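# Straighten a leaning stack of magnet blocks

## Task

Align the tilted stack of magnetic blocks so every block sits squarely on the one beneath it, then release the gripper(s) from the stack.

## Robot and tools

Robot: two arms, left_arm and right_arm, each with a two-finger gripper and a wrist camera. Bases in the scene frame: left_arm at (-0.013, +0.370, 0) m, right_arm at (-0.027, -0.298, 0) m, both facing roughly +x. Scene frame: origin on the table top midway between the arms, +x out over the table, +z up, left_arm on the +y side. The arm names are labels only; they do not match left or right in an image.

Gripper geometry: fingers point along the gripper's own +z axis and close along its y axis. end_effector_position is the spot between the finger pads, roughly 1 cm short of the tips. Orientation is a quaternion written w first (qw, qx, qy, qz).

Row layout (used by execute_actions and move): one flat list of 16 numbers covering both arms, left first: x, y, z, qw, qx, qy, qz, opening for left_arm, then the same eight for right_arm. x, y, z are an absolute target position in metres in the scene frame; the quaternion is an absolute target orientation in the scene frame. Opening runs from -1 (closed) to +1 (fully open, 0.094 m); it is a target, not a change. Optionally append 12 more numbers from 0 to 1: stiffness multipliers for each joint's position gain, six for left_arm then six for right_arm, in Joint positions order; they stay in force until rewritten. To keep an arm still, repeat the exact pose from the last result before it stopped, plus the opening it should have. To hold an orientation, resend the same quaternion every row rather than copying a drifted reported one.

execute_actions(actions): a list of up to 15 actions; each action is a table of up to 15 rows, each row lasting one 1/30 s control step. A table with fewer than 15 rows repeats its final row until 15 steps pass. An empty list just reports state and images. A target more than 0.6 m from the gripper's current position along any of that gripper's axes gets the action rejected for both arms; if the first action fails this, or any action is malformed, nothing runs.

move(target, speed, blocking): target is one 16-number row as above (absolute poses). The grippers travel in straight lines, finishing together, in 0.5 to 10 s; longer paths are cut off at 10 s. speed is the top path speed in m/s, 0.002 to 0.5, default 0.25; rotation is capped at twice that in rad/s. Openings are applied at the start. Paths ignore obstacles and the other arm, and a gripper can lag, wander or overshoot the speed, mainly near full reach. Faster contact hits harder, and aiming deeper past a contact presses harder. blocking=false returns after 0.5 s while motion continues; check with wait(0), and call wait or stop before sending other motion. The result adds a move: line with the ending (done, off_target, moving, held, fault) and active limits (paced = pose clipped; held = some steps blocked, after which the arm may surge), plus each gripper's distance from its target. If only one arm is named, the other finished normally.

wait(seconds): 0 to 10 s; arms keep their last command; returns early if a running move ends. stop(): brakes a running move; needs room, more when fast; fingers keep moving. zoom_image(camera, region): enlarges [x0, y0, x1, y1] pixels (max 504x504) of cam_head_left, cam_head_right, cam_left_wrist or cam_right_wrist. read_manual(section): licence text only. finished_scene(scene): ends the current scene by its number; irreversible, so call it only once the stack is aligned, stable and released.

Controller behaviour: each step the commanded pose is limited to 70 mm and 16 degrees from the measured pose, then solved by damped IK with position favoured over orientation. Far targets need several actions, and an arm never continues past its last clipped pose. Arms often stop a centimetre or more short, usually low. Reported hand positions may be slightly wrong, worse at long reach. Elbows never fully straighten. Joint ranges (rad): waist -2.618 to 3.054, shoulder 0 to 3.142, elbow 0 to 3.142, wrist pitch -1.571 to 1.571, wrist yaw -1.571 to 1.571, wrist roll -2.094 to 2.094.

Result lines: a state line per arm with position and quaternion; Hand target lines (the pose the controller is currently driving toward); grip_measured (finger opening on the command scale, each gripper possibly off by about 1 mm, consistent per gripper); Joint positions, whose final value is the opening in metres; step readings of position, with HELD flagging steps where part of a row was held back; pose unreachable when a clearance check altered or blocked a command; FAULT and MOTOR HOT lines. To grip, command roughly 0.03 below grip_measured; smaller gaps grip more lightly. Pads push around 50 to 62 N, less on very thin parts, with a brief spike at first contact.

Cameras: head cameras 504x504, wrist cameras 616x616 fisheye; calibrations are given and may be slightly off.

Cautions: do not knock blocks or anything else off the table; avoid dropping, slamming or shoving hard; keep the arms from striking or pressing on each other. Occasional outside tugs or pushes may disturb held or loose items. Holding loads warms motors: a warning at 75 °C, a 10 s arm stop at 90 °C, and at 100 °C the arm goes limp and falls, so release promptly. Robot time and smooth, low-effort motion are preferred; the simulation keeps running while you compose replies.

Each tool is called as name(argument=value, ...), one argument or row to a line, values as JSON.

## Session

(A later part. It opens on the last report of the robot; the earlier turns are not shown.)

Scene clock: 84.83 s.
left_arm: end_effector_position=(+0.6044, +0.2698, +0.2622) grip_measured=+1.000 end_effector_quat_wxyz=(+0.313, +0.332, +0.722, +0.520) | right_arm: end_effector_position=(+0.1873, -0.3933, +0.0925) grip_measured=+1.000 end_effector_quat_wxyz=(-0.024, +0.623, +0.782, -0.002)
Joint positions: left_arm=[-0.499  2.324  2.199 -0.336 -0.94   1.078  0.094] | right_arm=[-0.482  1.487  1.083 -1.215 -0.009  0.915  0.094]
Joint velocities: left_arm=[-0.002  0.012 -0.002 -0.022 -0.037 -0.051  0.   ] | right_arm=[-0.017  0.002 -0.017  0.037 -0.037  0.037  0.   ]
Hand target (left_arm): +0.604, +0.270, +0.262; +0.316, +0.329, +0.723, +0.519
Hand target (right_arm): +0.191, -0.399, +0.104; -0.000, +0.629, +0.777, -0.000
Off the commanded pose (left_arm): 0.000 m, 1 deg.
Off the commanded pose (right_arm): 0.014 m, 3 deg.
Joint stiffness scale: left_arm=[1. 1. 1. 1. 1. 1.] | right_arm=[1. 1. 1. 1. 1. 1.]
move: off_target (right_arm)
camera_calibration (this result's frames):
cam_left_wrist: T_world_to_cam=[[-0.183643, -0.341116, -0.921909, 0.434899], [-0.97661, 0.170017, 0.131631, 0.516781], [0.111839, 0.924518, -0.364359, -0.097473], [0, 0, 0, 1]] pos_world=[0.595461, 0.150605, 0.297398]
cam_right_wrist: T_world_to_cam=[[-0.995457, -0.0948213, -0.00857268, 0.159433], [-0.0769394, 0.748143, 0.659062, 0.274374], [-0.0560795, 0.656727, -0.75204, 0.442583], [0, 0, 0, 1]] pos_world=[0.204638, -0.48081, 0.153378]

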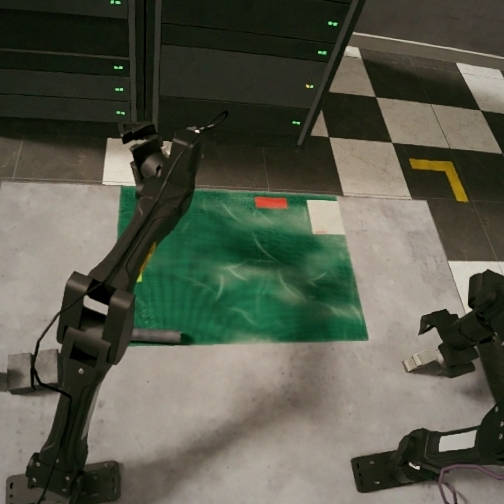

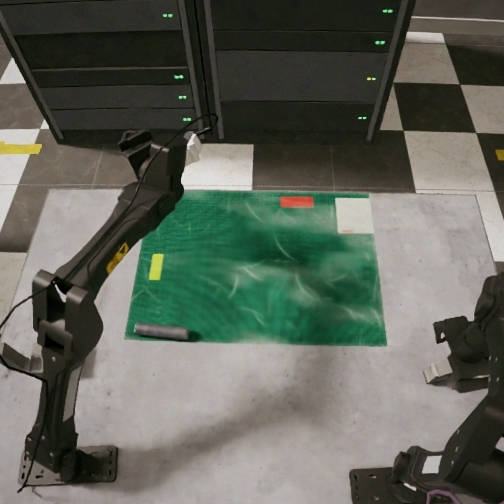

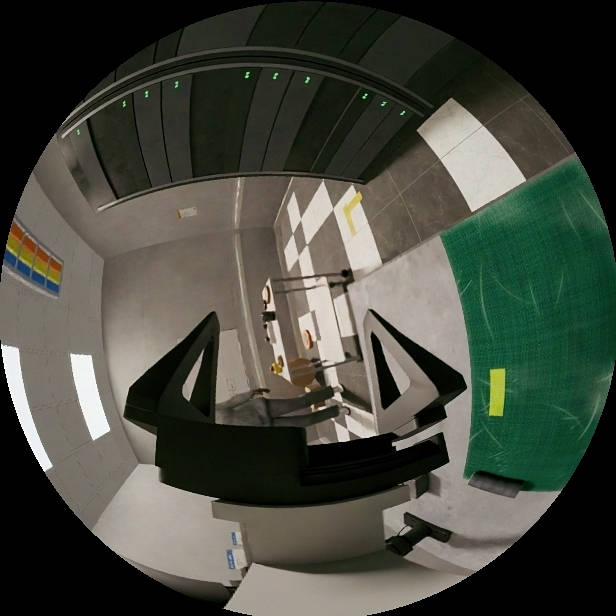

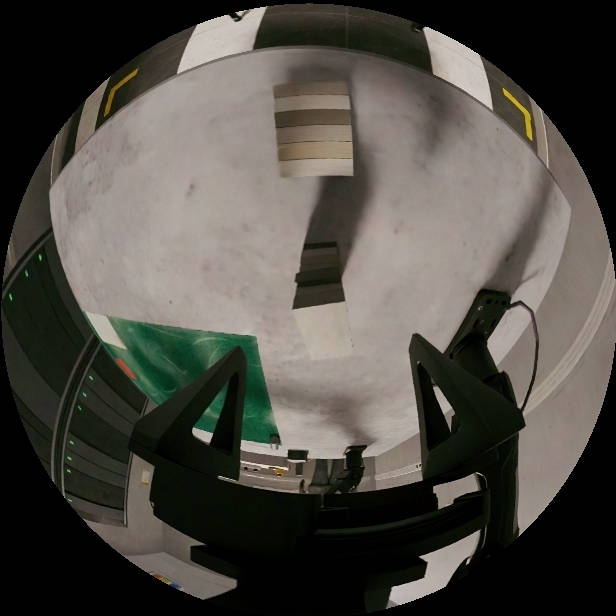

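move(
  target=[0.6044, 0.2698, 0.2622, 0.316, 0.329, 0.723, 0.519, 1, 0.191, -0.399, 0.012, 0, 0.629, 0.777, 0, 1],
  speed=0.07,
)

move(
  target=[0.6044, 0.2698, 0.2622, 0.316, 0.329, 0.723, 0.519, 1, 0.191, -0.399, 0.012, 0, 0.629, 0.777, 0, -0.5],
)

Scene clock: 92.00 s.
left_arm: end_effector_position=(+0.6044, +0.2698, +0.2622) grip_measured=+1.000 end_effector_quat_wxyz=(+0.313, +0.332, +0.722, +0.520) | right_arm: end_effector_position=(+0.1900, -0.3945, +0.0138) grip_measured=+1.000 end_effector_quat_wxyz=(-0.004, +0.624, +0.781, +0.004)
Joint positions: left_arm=[-0.499  2.324  2.199 -0.336 -0.94   1.079  0.094] | right_arm=[-0.482  1.562  0.824 -0.838 -0.009  0.919  0.094]
Joint velocities: left_arm=[-0.012 -0.012 -0.002  0.037 -0.022 -0.007  0.   ] | right_arm=[ 0.022 -0.007  0.002 -0.037 -0.022 -0.022  0.   ]
Hand target (left_arm): +0.604, +0.270, +0.262; +0.316, +0.329, +0.723, +0.519
Hand target (right_arm): +0.189, -0.398, +0.012; -0.000, +0.630, +0.777, -0.000
Off the commanded pose (left_arm): 0.000 m, 1 deg.
Off the commanded pose (right_arm): 0.005 m, 1 deg.
Joint stiffness scale: left_arm=[1. 1. 1. 1. 1. 1.] | right_arm=[1. 1. 1. 1. 1. 1.]
move: done
camera_calibration (this result's frames):
cam_left_wrist: T_world_to_cam=[[-0.183867, -0.340816, -0.921974, 0.434972], [-0.976566, 0.170075, 0.131885, 0.516672], [0.111856, 0.924618, -0.364101, -0.097578], [0, 0, 0, 1]] pos_world=[0.595456, 0.150595, 0.297364]
cam_right_wrist: T_world_to_cam=[[-0.994745, -0.0918812, -0.045171, 0.162883], [-0.0993631, 0.759966, 0.642323, 0.336559], [-0.024689, 0.643436, -0.765102, 0.373323], [0, 0, 0, 1]] pos_world=[0.204686, -0.481017, 0.0768086]

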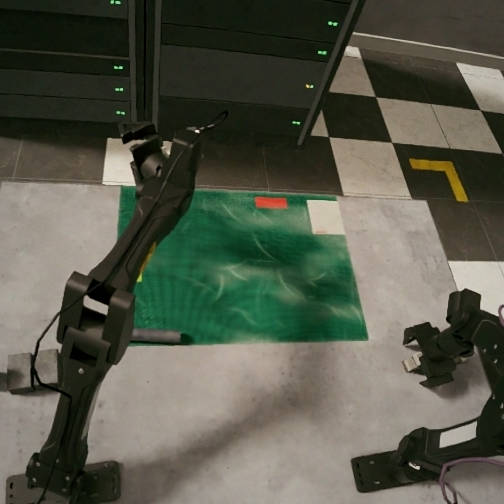

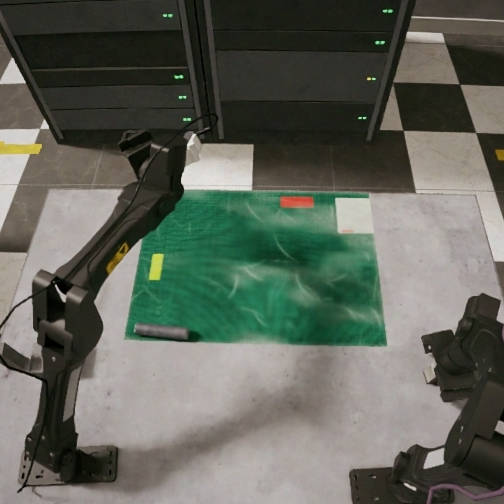

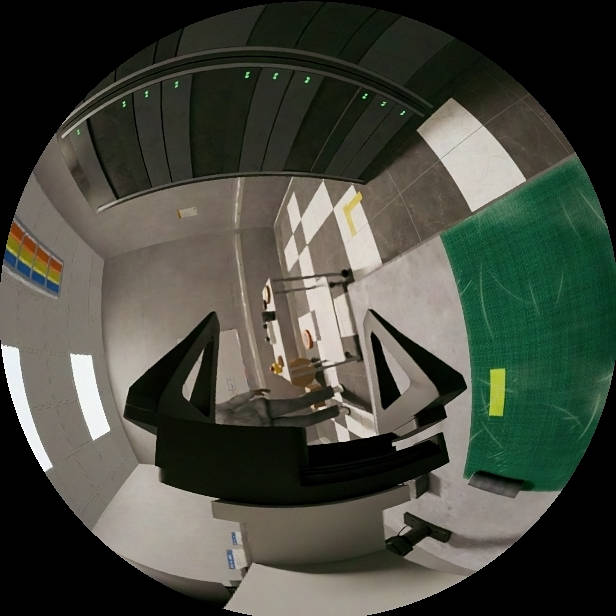

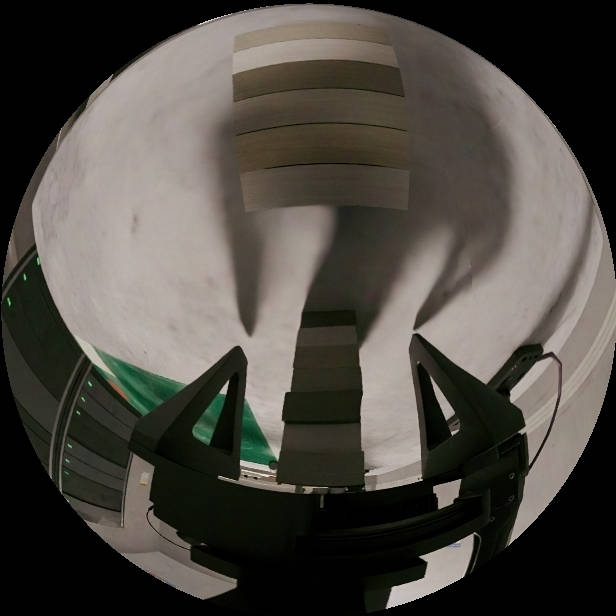

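Scene clock: 92.70 s.
left_arm: end_effector_position=(+0.6044, +0.2698, +0.2622) grip_measured=+1.000 end_effector_quat_wxyz=(+0.313, +0.333, +0.722, +0.520) | right_arm: end_effector_position=(+0.1887, -0.3946, +0.0133) grip_measured=-0.453 end_effector_quat_wxyz=(-0.006, +0.624, +0.781, +0.001)
Joint positions: left_arm=[-0.499  2.324  2.199 -0.336 -0.94   1.079  0.094] | right_arm=[-0.482  1.563  0.823 -0.841 -0.005  0.919  0.026]
Joint velocities: left_arm=[-0.002 -0.012 -0.017 -0.022 -0.022 -0.007  0.   ] | right_arm=[ 0.022 -0.002  0.012  0.007 -0.051  0.037  0.   ]
Hand target (left_arm): +0.604, +0.270, +0.262; +0.316, +0.329, +0.723, +0.519
Hand target (right_arm): +0.191, -0.399, +0.012; -0.000, +0.629, +0.777, -0.000
Off the commanded pose (left_arm): 0.000 m, 1 deg.
Off the commanded pose (right_arm): 0.005 m, 1 deg.
Joint stiffness scale: left_arm=[1. 1. 1. 1. 1. 1.] | right_arm=[1. 1. 1. 1. 1. 1.]
move: done
camera_calibration (this result's frames):
cam_left_wrist: T_world_to_cam=[[-0.184092, -0.340517, -0.92204, 0.435044], [-0.976522, 0.170132, 0.132139, 0.516563], [0.111873, 0.924718, -0.363843, -0.097683], [0, 0, 0, 1]] pos_world=[0.595452, 0.150585, 0.297329]
cam_right_wrist: T_world_to_cam=[[-0.994993, -0.0919522, -0.039166, 0.161493], [-0.0955696, 0.760642, 0.642099, 0.336303], [-0.0292511, 0.642627, -0.765621, 0.37357], [0, 0, 0, 1]] pos_world=[0.203752, -0.481023, 0.0763982]

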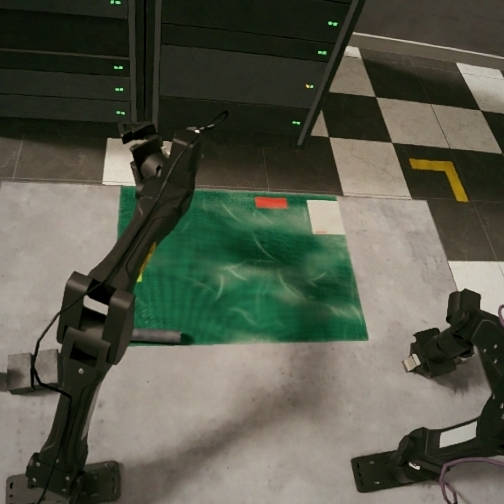

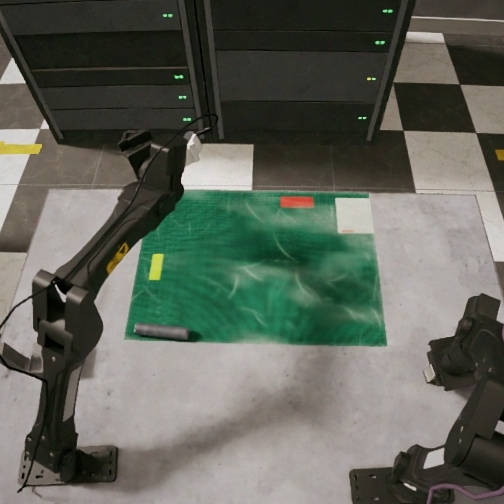

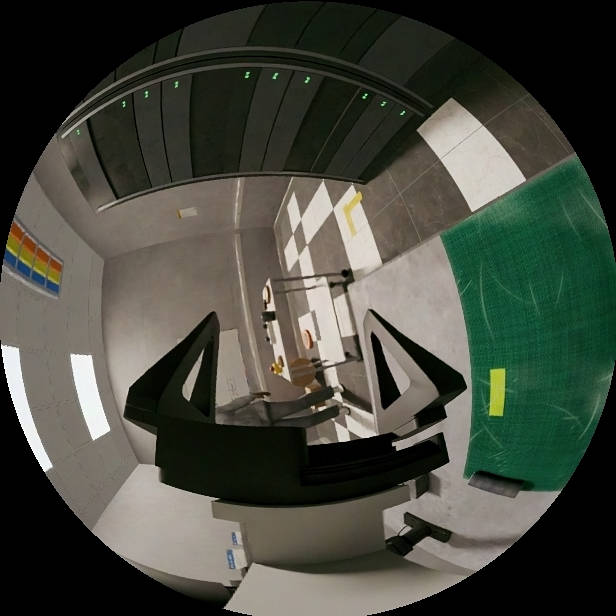

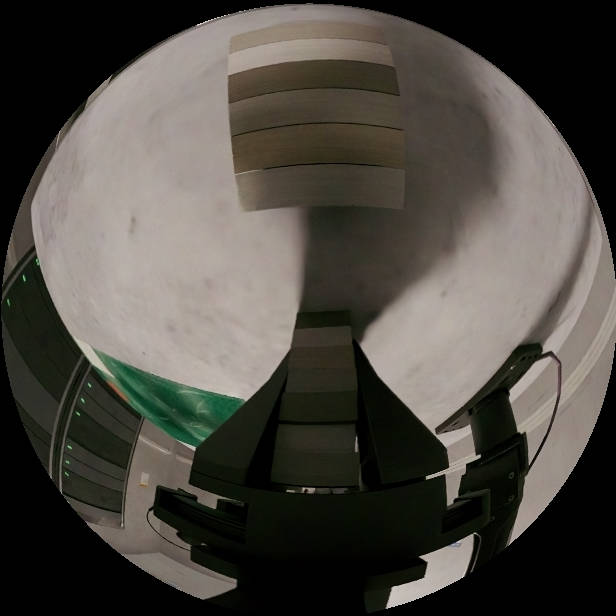

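move(
  target=[0.6044, 0.2698, 0.2622, 0.316, 0.329, 0.723, 0.519, 1, 0.191, -0.399, 0.012, 0, 0.629, 0.777, 0, 1],
)

move(
  target=[0.6044, 0.2698, 0.2622, 0.316, 0.329, 0.723, 0.519, 1, 0.191, -0.399, 0.105, 0, 0.629, 0.777, 0, 1],
  speed=0.08,
)

Scene clock: 96.00 s.
left_arm: end_effector_position=(+0.6044, +0.2698, +0.2622) grip_measured=+1.000 end_effector_quat_wxyz=(+0.313, +0.333, +0.722, +0.520) | right_arm: end_effector_position=(+0.1900, -0.3951, +0.0133) grip_measured=+1.000 end_effector_quat_wxyz=(-0.003, +0.624, +0.781, +0.002)
Joint positions: left_arm=[-0.499  2.324  2.199 -0.336 -0.94   1.08   0.094] | right_arm=[-0.482  1.563  0.823 -0.836 -0.006  0.919  0.094]
Joint velocities: left_arm=[ 0.002  0.007 -0.012 -0.037  0.051 -0.066  0.   ] | right_arm=[-0.022 -0.012 -0.002 -0.051 -0.066 -0.066  0.   ]
Hand target (left_arm): +0.604, +0.270, +0.262; +0.316, +0.329, +0.723, +0.519
Hand target (right_arm): +0.191, -0.399, +0.012; -0.000, +0.629, +0.777, -0.000
Off the commanded pose (left_arm): 0.000 m, 1 deg.
Off the commanded pose (right_arm): 0.004 m, 1 deg.
Joint stiffness scale: left_arm=[1. 1. 1. 1. 1. 1.] | right_arm=[1. 1. 1. 1. 1. 1.]
move: done
camera_calibration (this result's frames):
cam_left_wrist: T_world_to_cam=[[-0.184317, -0.340218, -0.922106, 0.435117], [-0.976477, 0.17019, 0.132393, 0.516455], [0.111891, 0.924817, -0.363584, -0.0977881], [0, 0, 0, 1]] pos_world=[0.595447, 0.150575, 0.297295]
cam_right_wrist: T_world_to_cam=[[-0.994785, -0.0920274, -0.0439822, 0.162672], [-0.0987825, 0.761845, 0.640183, 0.337913], [-0.0254067, 0.641189, -0.766963, 0.372633], [0, 0, 0, 1]] pos_world=[0.204671, -0.481395, 0.0766242]

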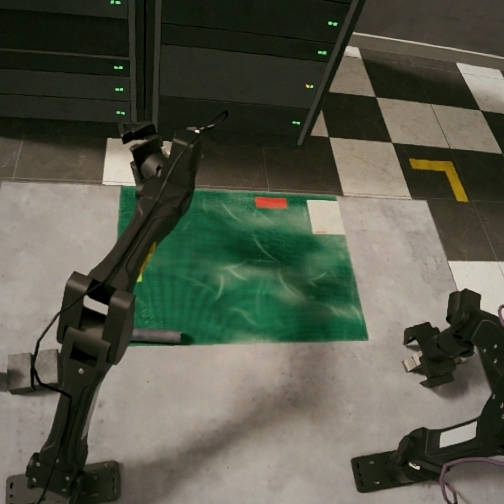

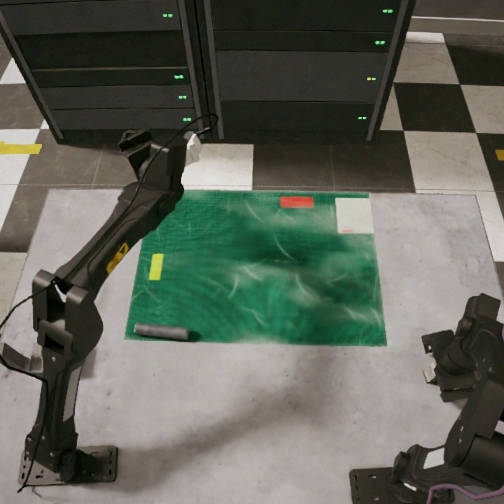

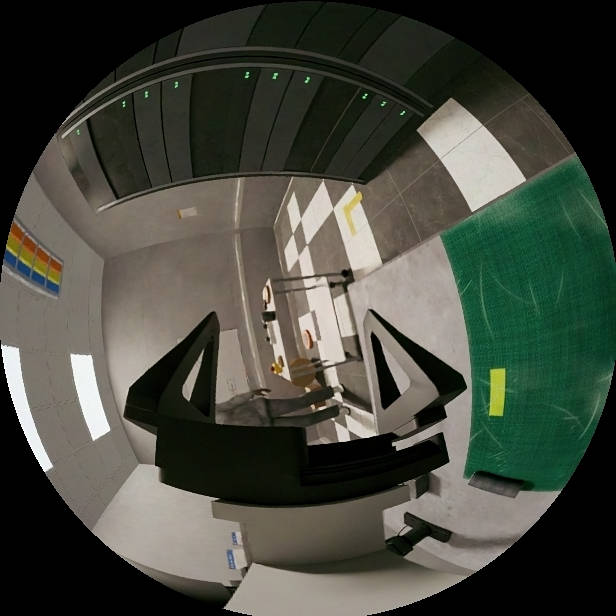

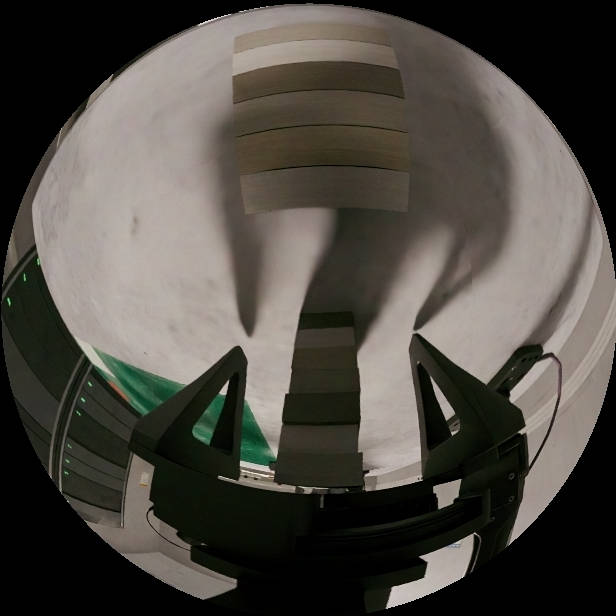

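Scene clock: 97.70 s.
left_arm: end_effector_position=(+0.6044, +0.2698, +0.2622) grip_measured=+1.000 end_effector_quat_wxyz=(+0.313, +0.333, +0.721, +0.520) | right_arm: end_effector_position=(+0.1885, -0.3943, +0.0927) grip_measured=+1.000 end_effector_quat_wxyz=(-0.021, +0.624, +0.781, -0.002)
Joint positions: left_arm=[-0.499  2.324  2.199 -0.336 -0.94   1.08   0.094] | right_arm=[-0.482  1.486  1.084 -1.209 -0.006  0.919  0.094]
Joint velocities: left_arm=[ 0.007  0.007  0.007  0.037  0.037 -0.007  0.   ] | right_arm=[ 0.012 -0.017 -0.002 -0.095 -0.037  0.022  0.   ]
Hand target (left_arm): +0.604, +0.270, +0.262; +0.316, +0.329, +0.723, +0.519
Hand target (right_arm): +0.193, -0.400, +0.104; +0.000, +0.629, +0.777, +0.000
Off the commanded pose (left_arm): 0.000 m, 1 deg.
Off the commanded pose (right_arm): 0.013 m, 2 deg.
Joint stiffness scale: left_arm=[1. 1. 1. 1. 1. 1.] | right_arm=[1. 1. 1. 1. 1. 1.]
move: off_target (right_arm)
camera_calibration (this result's frames):
cam_left_wrist: T_world_to_cam=[[-0.184542, -0.339919, -0.922171, 0.435189], [-0.976433, 0.170247, 0.132646, 0.516346], [0.111908, 0.924917, -0.363326, -0.0978932], [0, 0, 0, 1]] pos_world=[0.595442, 0.150566, 0.29726]
cam_right_wrist: T_world_to_cam=[[-0.995716, -0.0915806, -0.0127614, 0.162259], [-0.0775427, 0.75185, 0.654758, 0.277119], [-0.0503685, 0.652943, -0.755731, 0.441285], [0, 0, 0, 1]] pos_world=[0.205279, -0.481626, 0.154117]

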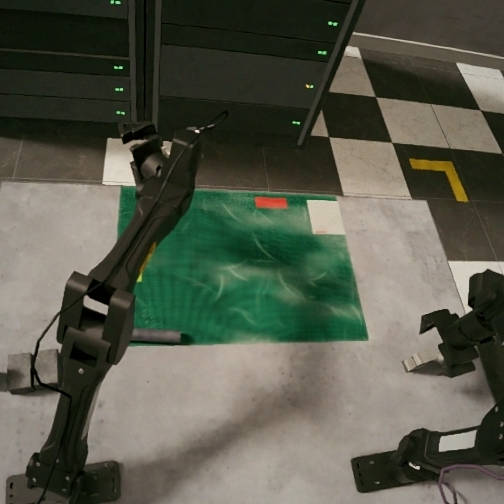

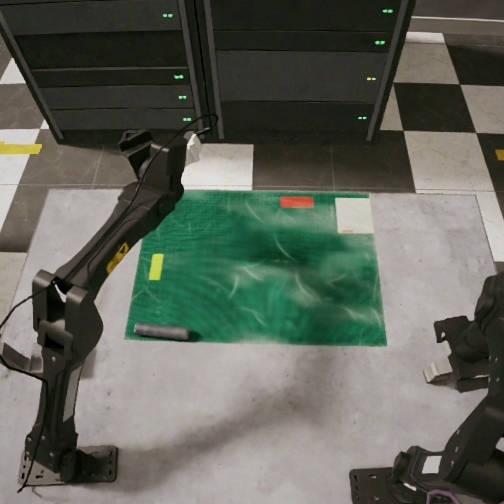

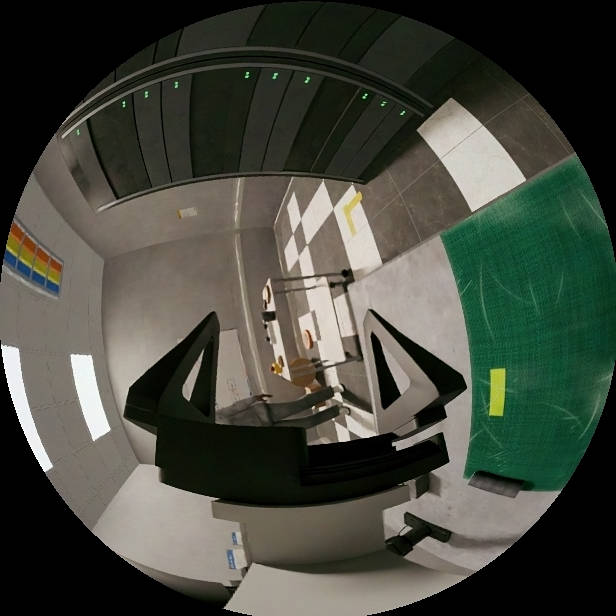

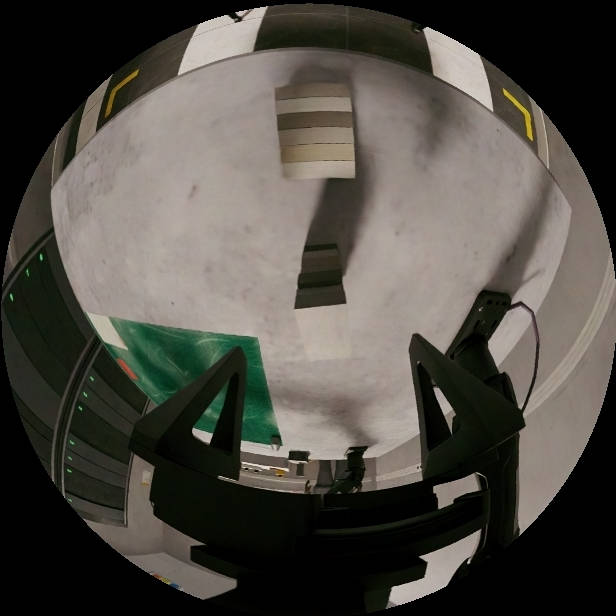

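zoom_image(
  camera="cam_right_wrist",
  region=[240, 220, 420, 380],
)

zoom_image(
  camera="cam_head_left",
  region=[384, 320, 504, 400],
)

Region (240, 220, 420, 380) of cam_right_wrist's 616x616 image, scaled by 2.800, with more detail than that image has.

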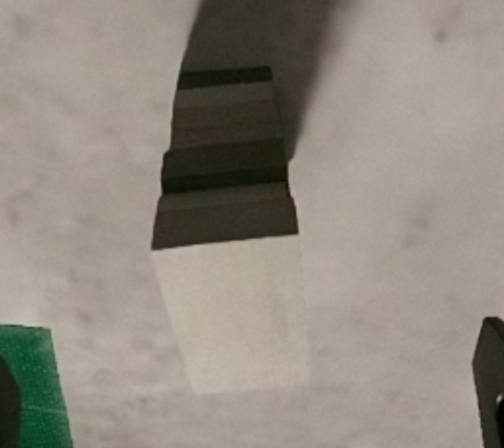

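Region (384, 320, 504, 400) of cam_head_left's 504x504 image, scaled by 4.200, with more detail than that image has.

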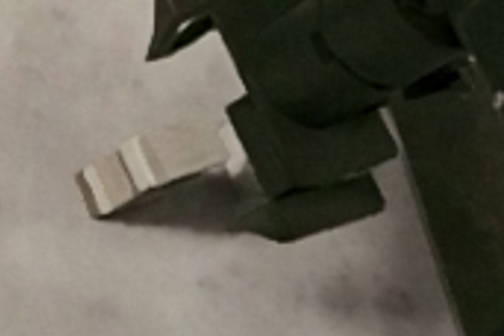

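move(
  target=[0.6044, 0.2698, 0.2622, 0.316, 0.329, 0.723, 0.519, 1, 0.191, -0.399, 0.105, 0, -0.1045, 0.9945, 0, 1],
  speed=0.3,
)

move(
  target=[0.6044, 0.2698, 0.2622, 0.316, 0.329, 0.723, 0.519, 1, 0.191, -0.399, 0.012, 0, -0.1045, 0.9945, 0, 1],
  speed=0.07,
)

move(
  target=[0.6044, 0.2698, 0.2622, 0.316, 0.329, 0.723, 0.519, 1, 0.191, -0.399, 0.012, 0, -0.1045, 0.9945, 0, -0.12],
)

Scene clock: 108.27 s.
left_arm: end_effector_position=(+0.6044, +0.2698, +0.2622) grip_measured=+1.000 end_effector_quat_wxyz=(+0.313, +0.333, +0.721, +0.520) | right_arm: end_effector_position=(+0.1862, -0.3950, +0.0928) grip_measured=+1.000 end_effector_quat_wxyz=(-0.022, -0.104, +0.994, +0.011)
Joint positions: left_arm=[-0.499  2.324  2.199 -0.336 -0.94   1.08   0.094] | right_arm=[-0.482  1.486  1.084 -1.217  0.003 -0.638  0.094]
Joint velocities: left_arm=[-0.022 -0.007 -0.002 -0.007 -0.022 -0.051  0.   ] | right_arm=[ 0.002 -0.012  0.002 -0.037 -0.022 -0.007  0.   ]
Hand target (left_arm): +0.604, +0.270, +0.262; +0.316, +0.329, +0.723, +0.519
Hand target (right_arm): +0.191, -0.399, +0.105; -0.000, -0.104, +0.995, -0.000
Off the commanded pose (left_arm): 0.000 m, 1 deg.
Off the commanded pose (right_arm): 0.014 m, 3 deg.
Joint stiffness scale: left_arm=[1. 1. 1. 1. 1. 1.] | right_arm=[1. 1. 1. 1. 1. 1.]
move: off_target (right_arm)
camera_calibration (this result's frames):
cam_left_wrist: T_world_to_cam=[[-0.184767, -0.33962, -0.922236, 0.435261], [-0.976388, 0.170305, 0.1329, 0.516237], [0.111926, 0.925016, -0.363067, -0.0979983], [0, 0, 0, 1]] pos_world=[0.595438, 0.150556, 0.297226]
cam_right_wrist: T_world_to_cam=[[0.0755695, -0.994913, -0.0666069, -0.391382], [-0.738123, -0.100726, 0.667104, 0.062444], [-0.67042, -0.0012486, -0.741981, 0.297411], [0, 0, 0, 1]] pos_world=[0.275058, -0.38273, 0.152948]

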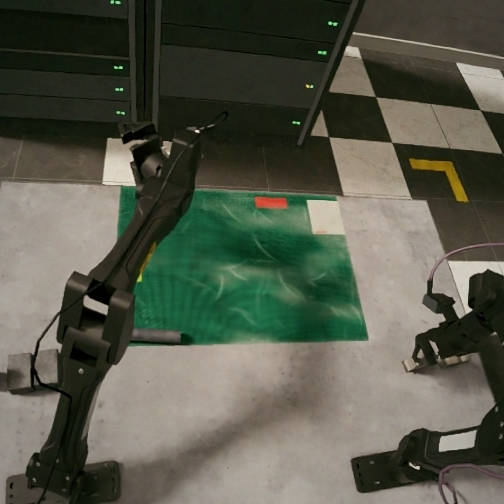

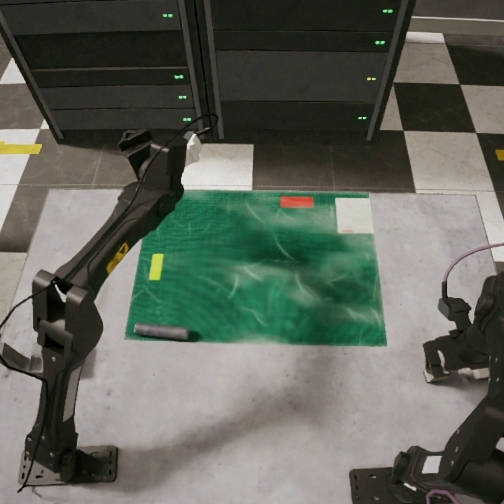

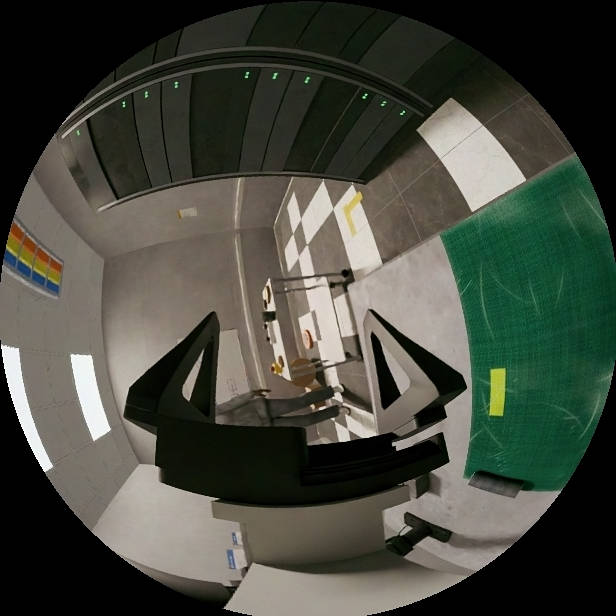

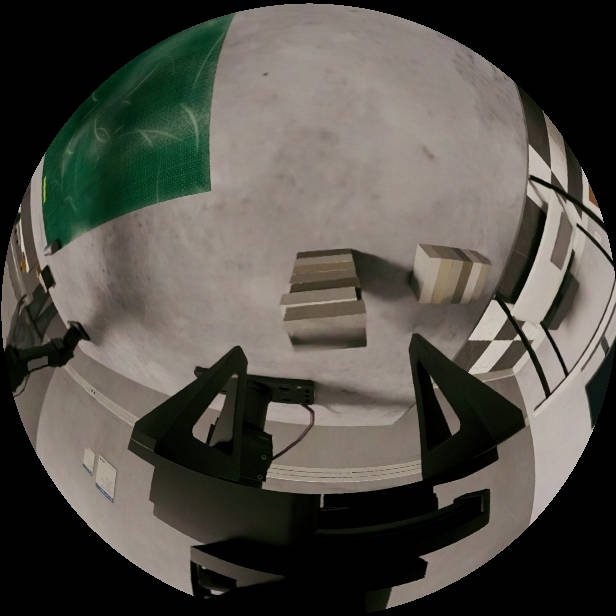

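Scene clock: 109.97 s.
left_arm: end_effector_position=(+0.6044, +0.2698, +0.2622) grip_measured=+1.000 end_effector_quat_wxyz=(+0.313, +0.333, +0.721, +0.520) | right_arm: end_effector_position=(+0.1881, -0.3959, +0.0135) grip_measured=+1.000 end_effector_quat_wxyz=(-0.005, -0.105, +0.994, +0.001)
Joint positions: left_arm=[-0.499  2.324  2.199 -0.336 -0.94   1.081  0.094] | right_arm=[-0.482  1.562  0.823 -0.842  0.003 -0.64   0.094]
Joint velocities: left_arm=[ 0.007 -0.012  0.022  0.007  0.007 -0.051  0.   ] | right_arm=[ 0.002 -0.002  0.007  0.007  0.022  0.066  0.   ]
Hand target (left_arm): +0.604, +0.270, +0.262; +0.316, +0.329, +0.723, +0.519
Hand target (right_arm): +0.189, -0.398, +0.012; -0.000, -0.104, +0.995, -0.000
Off the commanded pose (left_arm): 0.000 m, 1 deg.
Off the commanded pose (right_arm): 0.005 m, 1 deg.
Joint stiffness scale: left_arm=[1. 1. 1. 1. 1. 1.] | right_arm=[1. 1. 1. 1. 1. 1.]
move: done
camera_calibration (this result's frames):
cam_left_wrist: T_world_to_cam=[[-0.184992, -0.339321, -0.922301, 0.435334], [-0.976344, 0.170362, 0.133154, 0.516128], [0.111943, 0.925115, -0.362809, -0.0981034], [0, 0, 0, 1]] pos_world=[0.595433, 0.150546, 0.297191]
cam_right_wrist: T_world_to_cam=[[0.0802518, -0.995628, -0.047795, -0.399124], [-0.761044, -0.0921682, 0.64212, 0.124716], [-0.643717, -0.0151572, -0.765113, 0.229704], [0, 0, 0, 1]] pos_world=[0.274809, -0.382402, 0.0765909]

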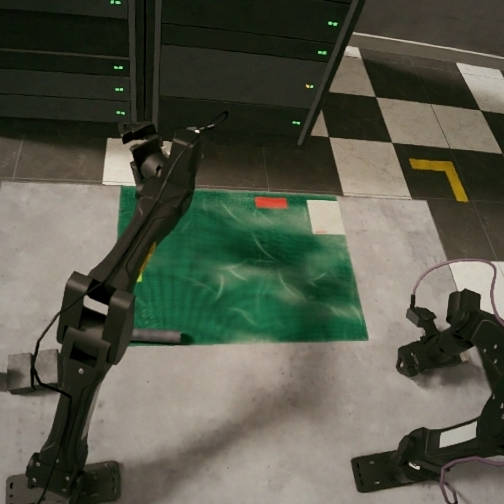

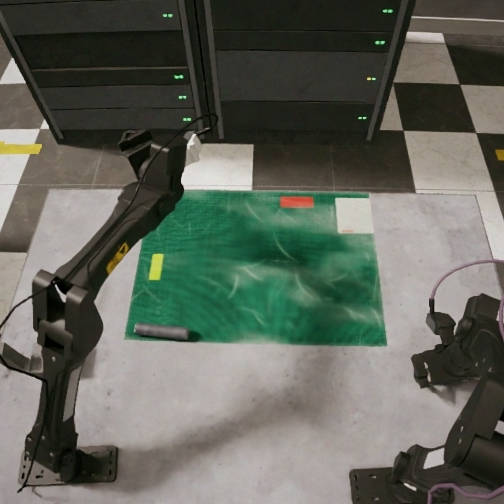

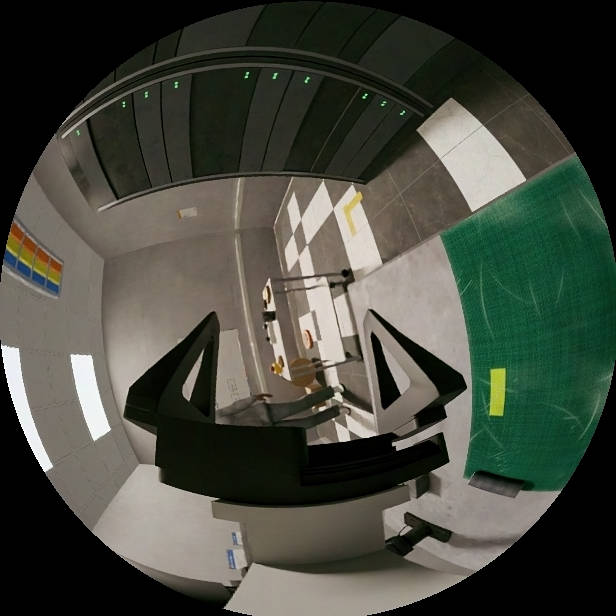

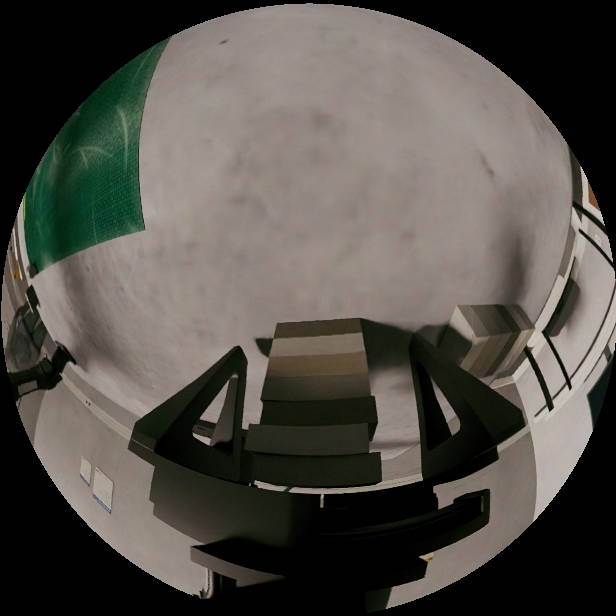

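Scene clock: 110.67 s.
left_arm: end_effector_position=(+0.6044, +0.2698, +0.2622) grip_measured=+1.000 end_effector_quat_wxyz=(+0.313, +0.333, +0.721, +0.521) | right_arm: end_effector_position=(+0.1878, -0.3945, +0.0134) grip_measured=-0.088 end_effector_quat_wxyz=(-0.005, -0.105, +0.994, +0.005)
Joint positions: left_arm=[-0.499  2.324  2.199 -0.336 -0.94   1.081  0.094] | right_arm=[-0.482  1.563  0.823 -0.845 -0.003 -0.641  0.043]
Joint velocities: left_arm=[ 0.002  0.012 -0.012  0.007  0.037 -0.037  0.   ] | right_arm=[ 0.017  0.007  0.007 -0.022  0.007  0.051  0.001]
Hand target (left_arm): +0.604, +0.270, +0.262; +0.316, +0.329, +0.723, +0.519
Hand target (right_arm): +0.191, -0.399, +0.012; -0.000, -0.105, +0.995, +0.000
Off the commanded pose (left_arm): 0.000 m, 1 deg.
Off the commanded pose (right_arm): 0.006 m, 1 deg.
Joint stiffness scale: left_arm=[1. 1. 1. 1. 1. 1.] | right_arm=[1. 1. 1. 1. 1. 1.]
move: done
camera_calibration (this result's frames):
cam_left_wrist: T_world_to_cam=[[-0.185217, -0.339021, -0.922366, 0.435406], [-0.976299, 0.170419, 0.133408, 0.516019], [0.111961, 0.925214, -0.362551, -0.0982086], [0, 0, 0, 1]] pos_world=[0.595428, 0.150536, 0.297157]
cam_right_wrist: T_world_to_cam=[[0.0805126, -0.995236, -0.0549781, -0.397572], [-0.76042, -0.0969895, 0.642148, 0.122683], [-0.644421, -0.00989449, -0.764607, 0.231608], [0, 0, 0, 1]] pos_world=[0.274553, -0.381488, 0.0764503]

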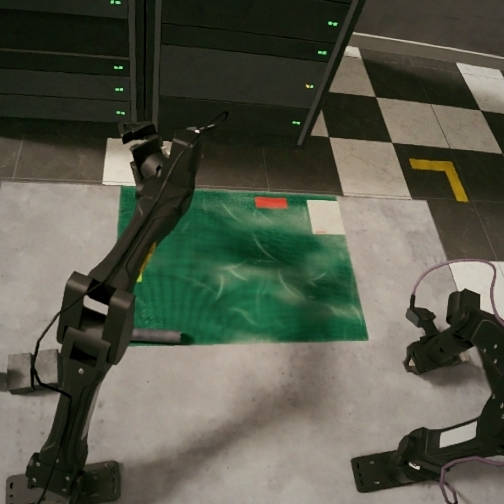

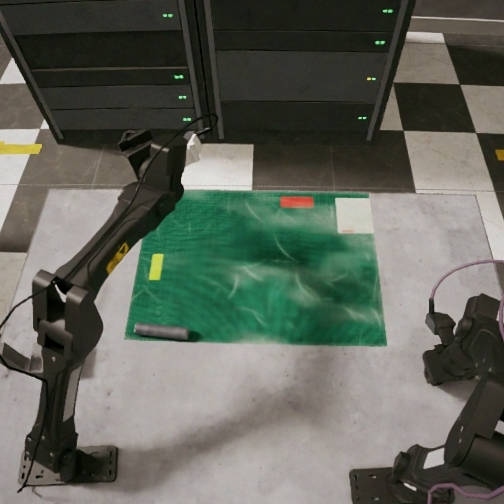

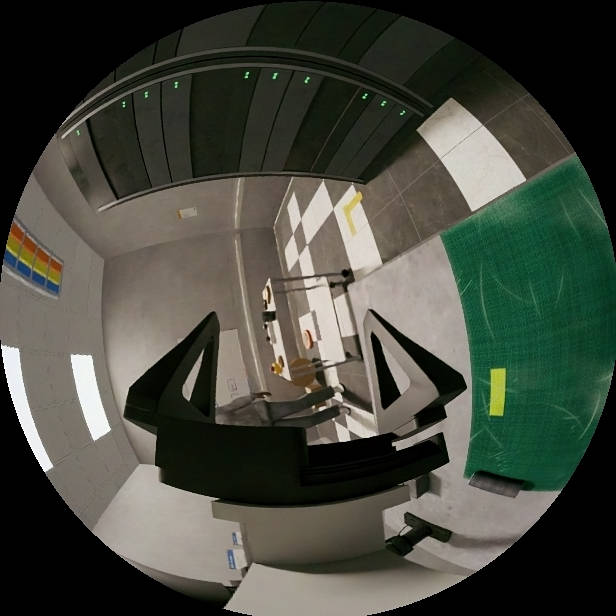

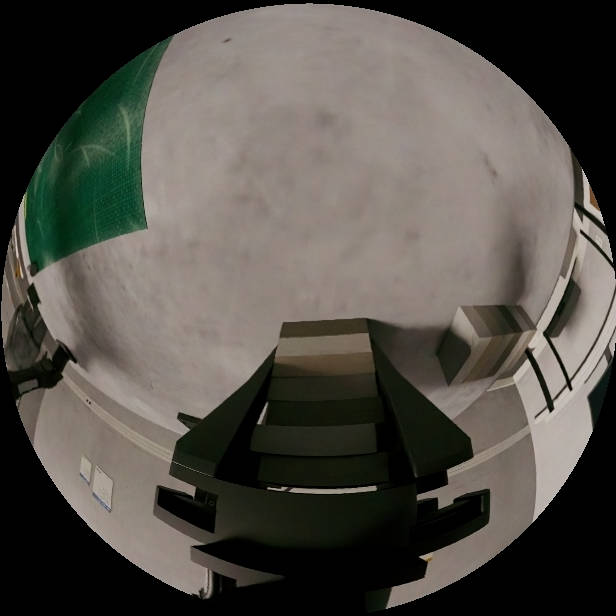

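execute_actions(
  actions=[],
)

Scene clock: 115.40 s.
left_arm: end_effector_position=(+0.6044, +0.2698, +0.2622) grip_measured=+1.000 end_effector_quat_wxyz=(+0.313, +0.333, +0.721, +0.521) | right_arm: end_effector_position=(+0.1878, -0.3945, +0.0134) grip_measured=-0.088 end_effector_quat_wxyz=(-0.005, -0.105, +0.994, +0.005)
Joint positions: left_arm=[-0.499  2.324  2.199 -0.336 -0.94   1.081  0.094] | right_arm=[-0.482  1.563  0.823 -0.845 -0.003 -0.641  0.043]
Joint velocities: left_arm=[ 0.012 -0.007  0.007  0.022 -0.022  0.007  0.   ] | right_arm=[0.002 0.007 0.017 0.051 0.022 0.022 0.   ]
Hand target (left_arm): +0.604, +0.270, +0.262; +0.316, +0.329, +0.723, +0.519
Hand target (right_arm): +0.191, -0.399, +0.012; -0.000, -0.105, +0.995, +0.000
Off the commanded pose (left_arm): 0.000 m, 1 deg.
Off the commanded pose (right_arm): 0.006 m, 1 deg.
Joint stiffness scale: left_arm=[1. 1. 1. 1. 1. 1.] | right_arm=[1. 1. 1. 1. 1. 1.]
camera_calibration (this result's frames):
cam_left_wrist: T_world_to_cam=[[-0.185217, -0.339021, -0.922366, 0.435406], [-0.976299, 0.170419, 0.133408, 0.516019], [0.111961, 0.925214, -0.362551, -0.0982086], [0, 0, 0, 1]] pos_world=[0.595428, 0.150536, 0.297157]
cam_right_wrist: T_world_to_cam=[[0.0805126, -0.995236, -0.0549781, -0.397572], [-0.76042, -0.0969895, 0.642148, 0.122683], [-0.644421, -0.00989449, -0.764607, 0.231608], [0, 0, 0, 1]] pos_world=[0.274553, -0.381488, 0.0764503]

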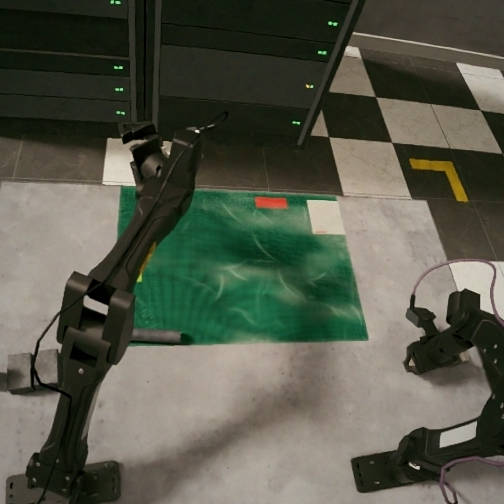

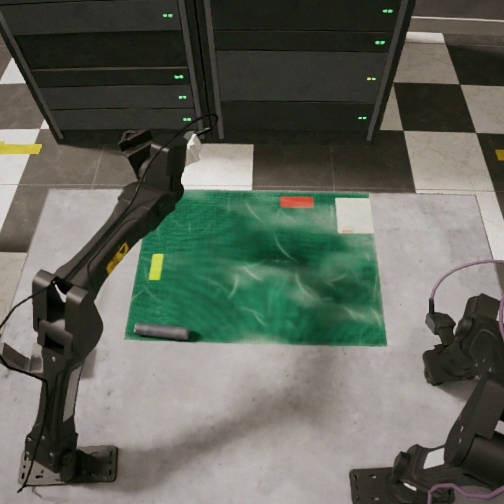

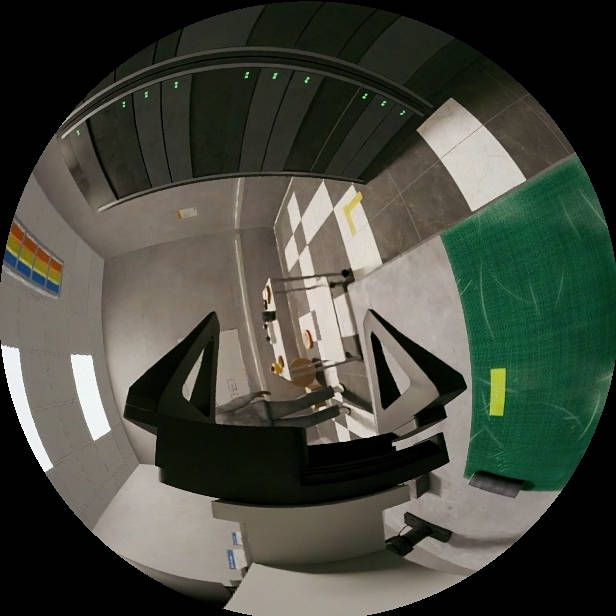

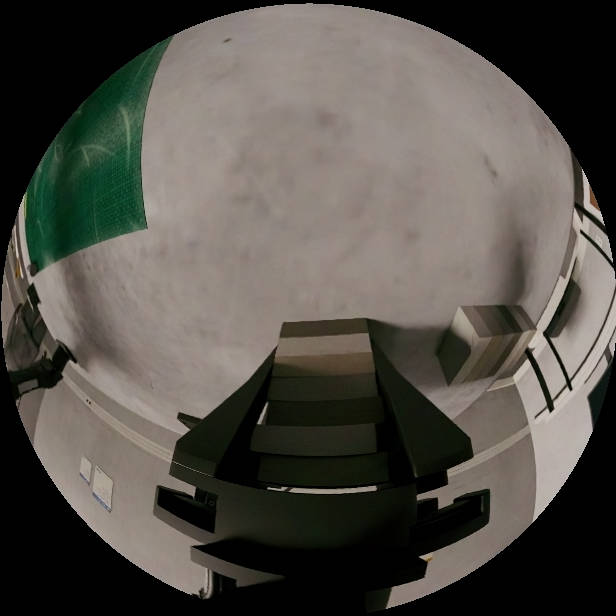

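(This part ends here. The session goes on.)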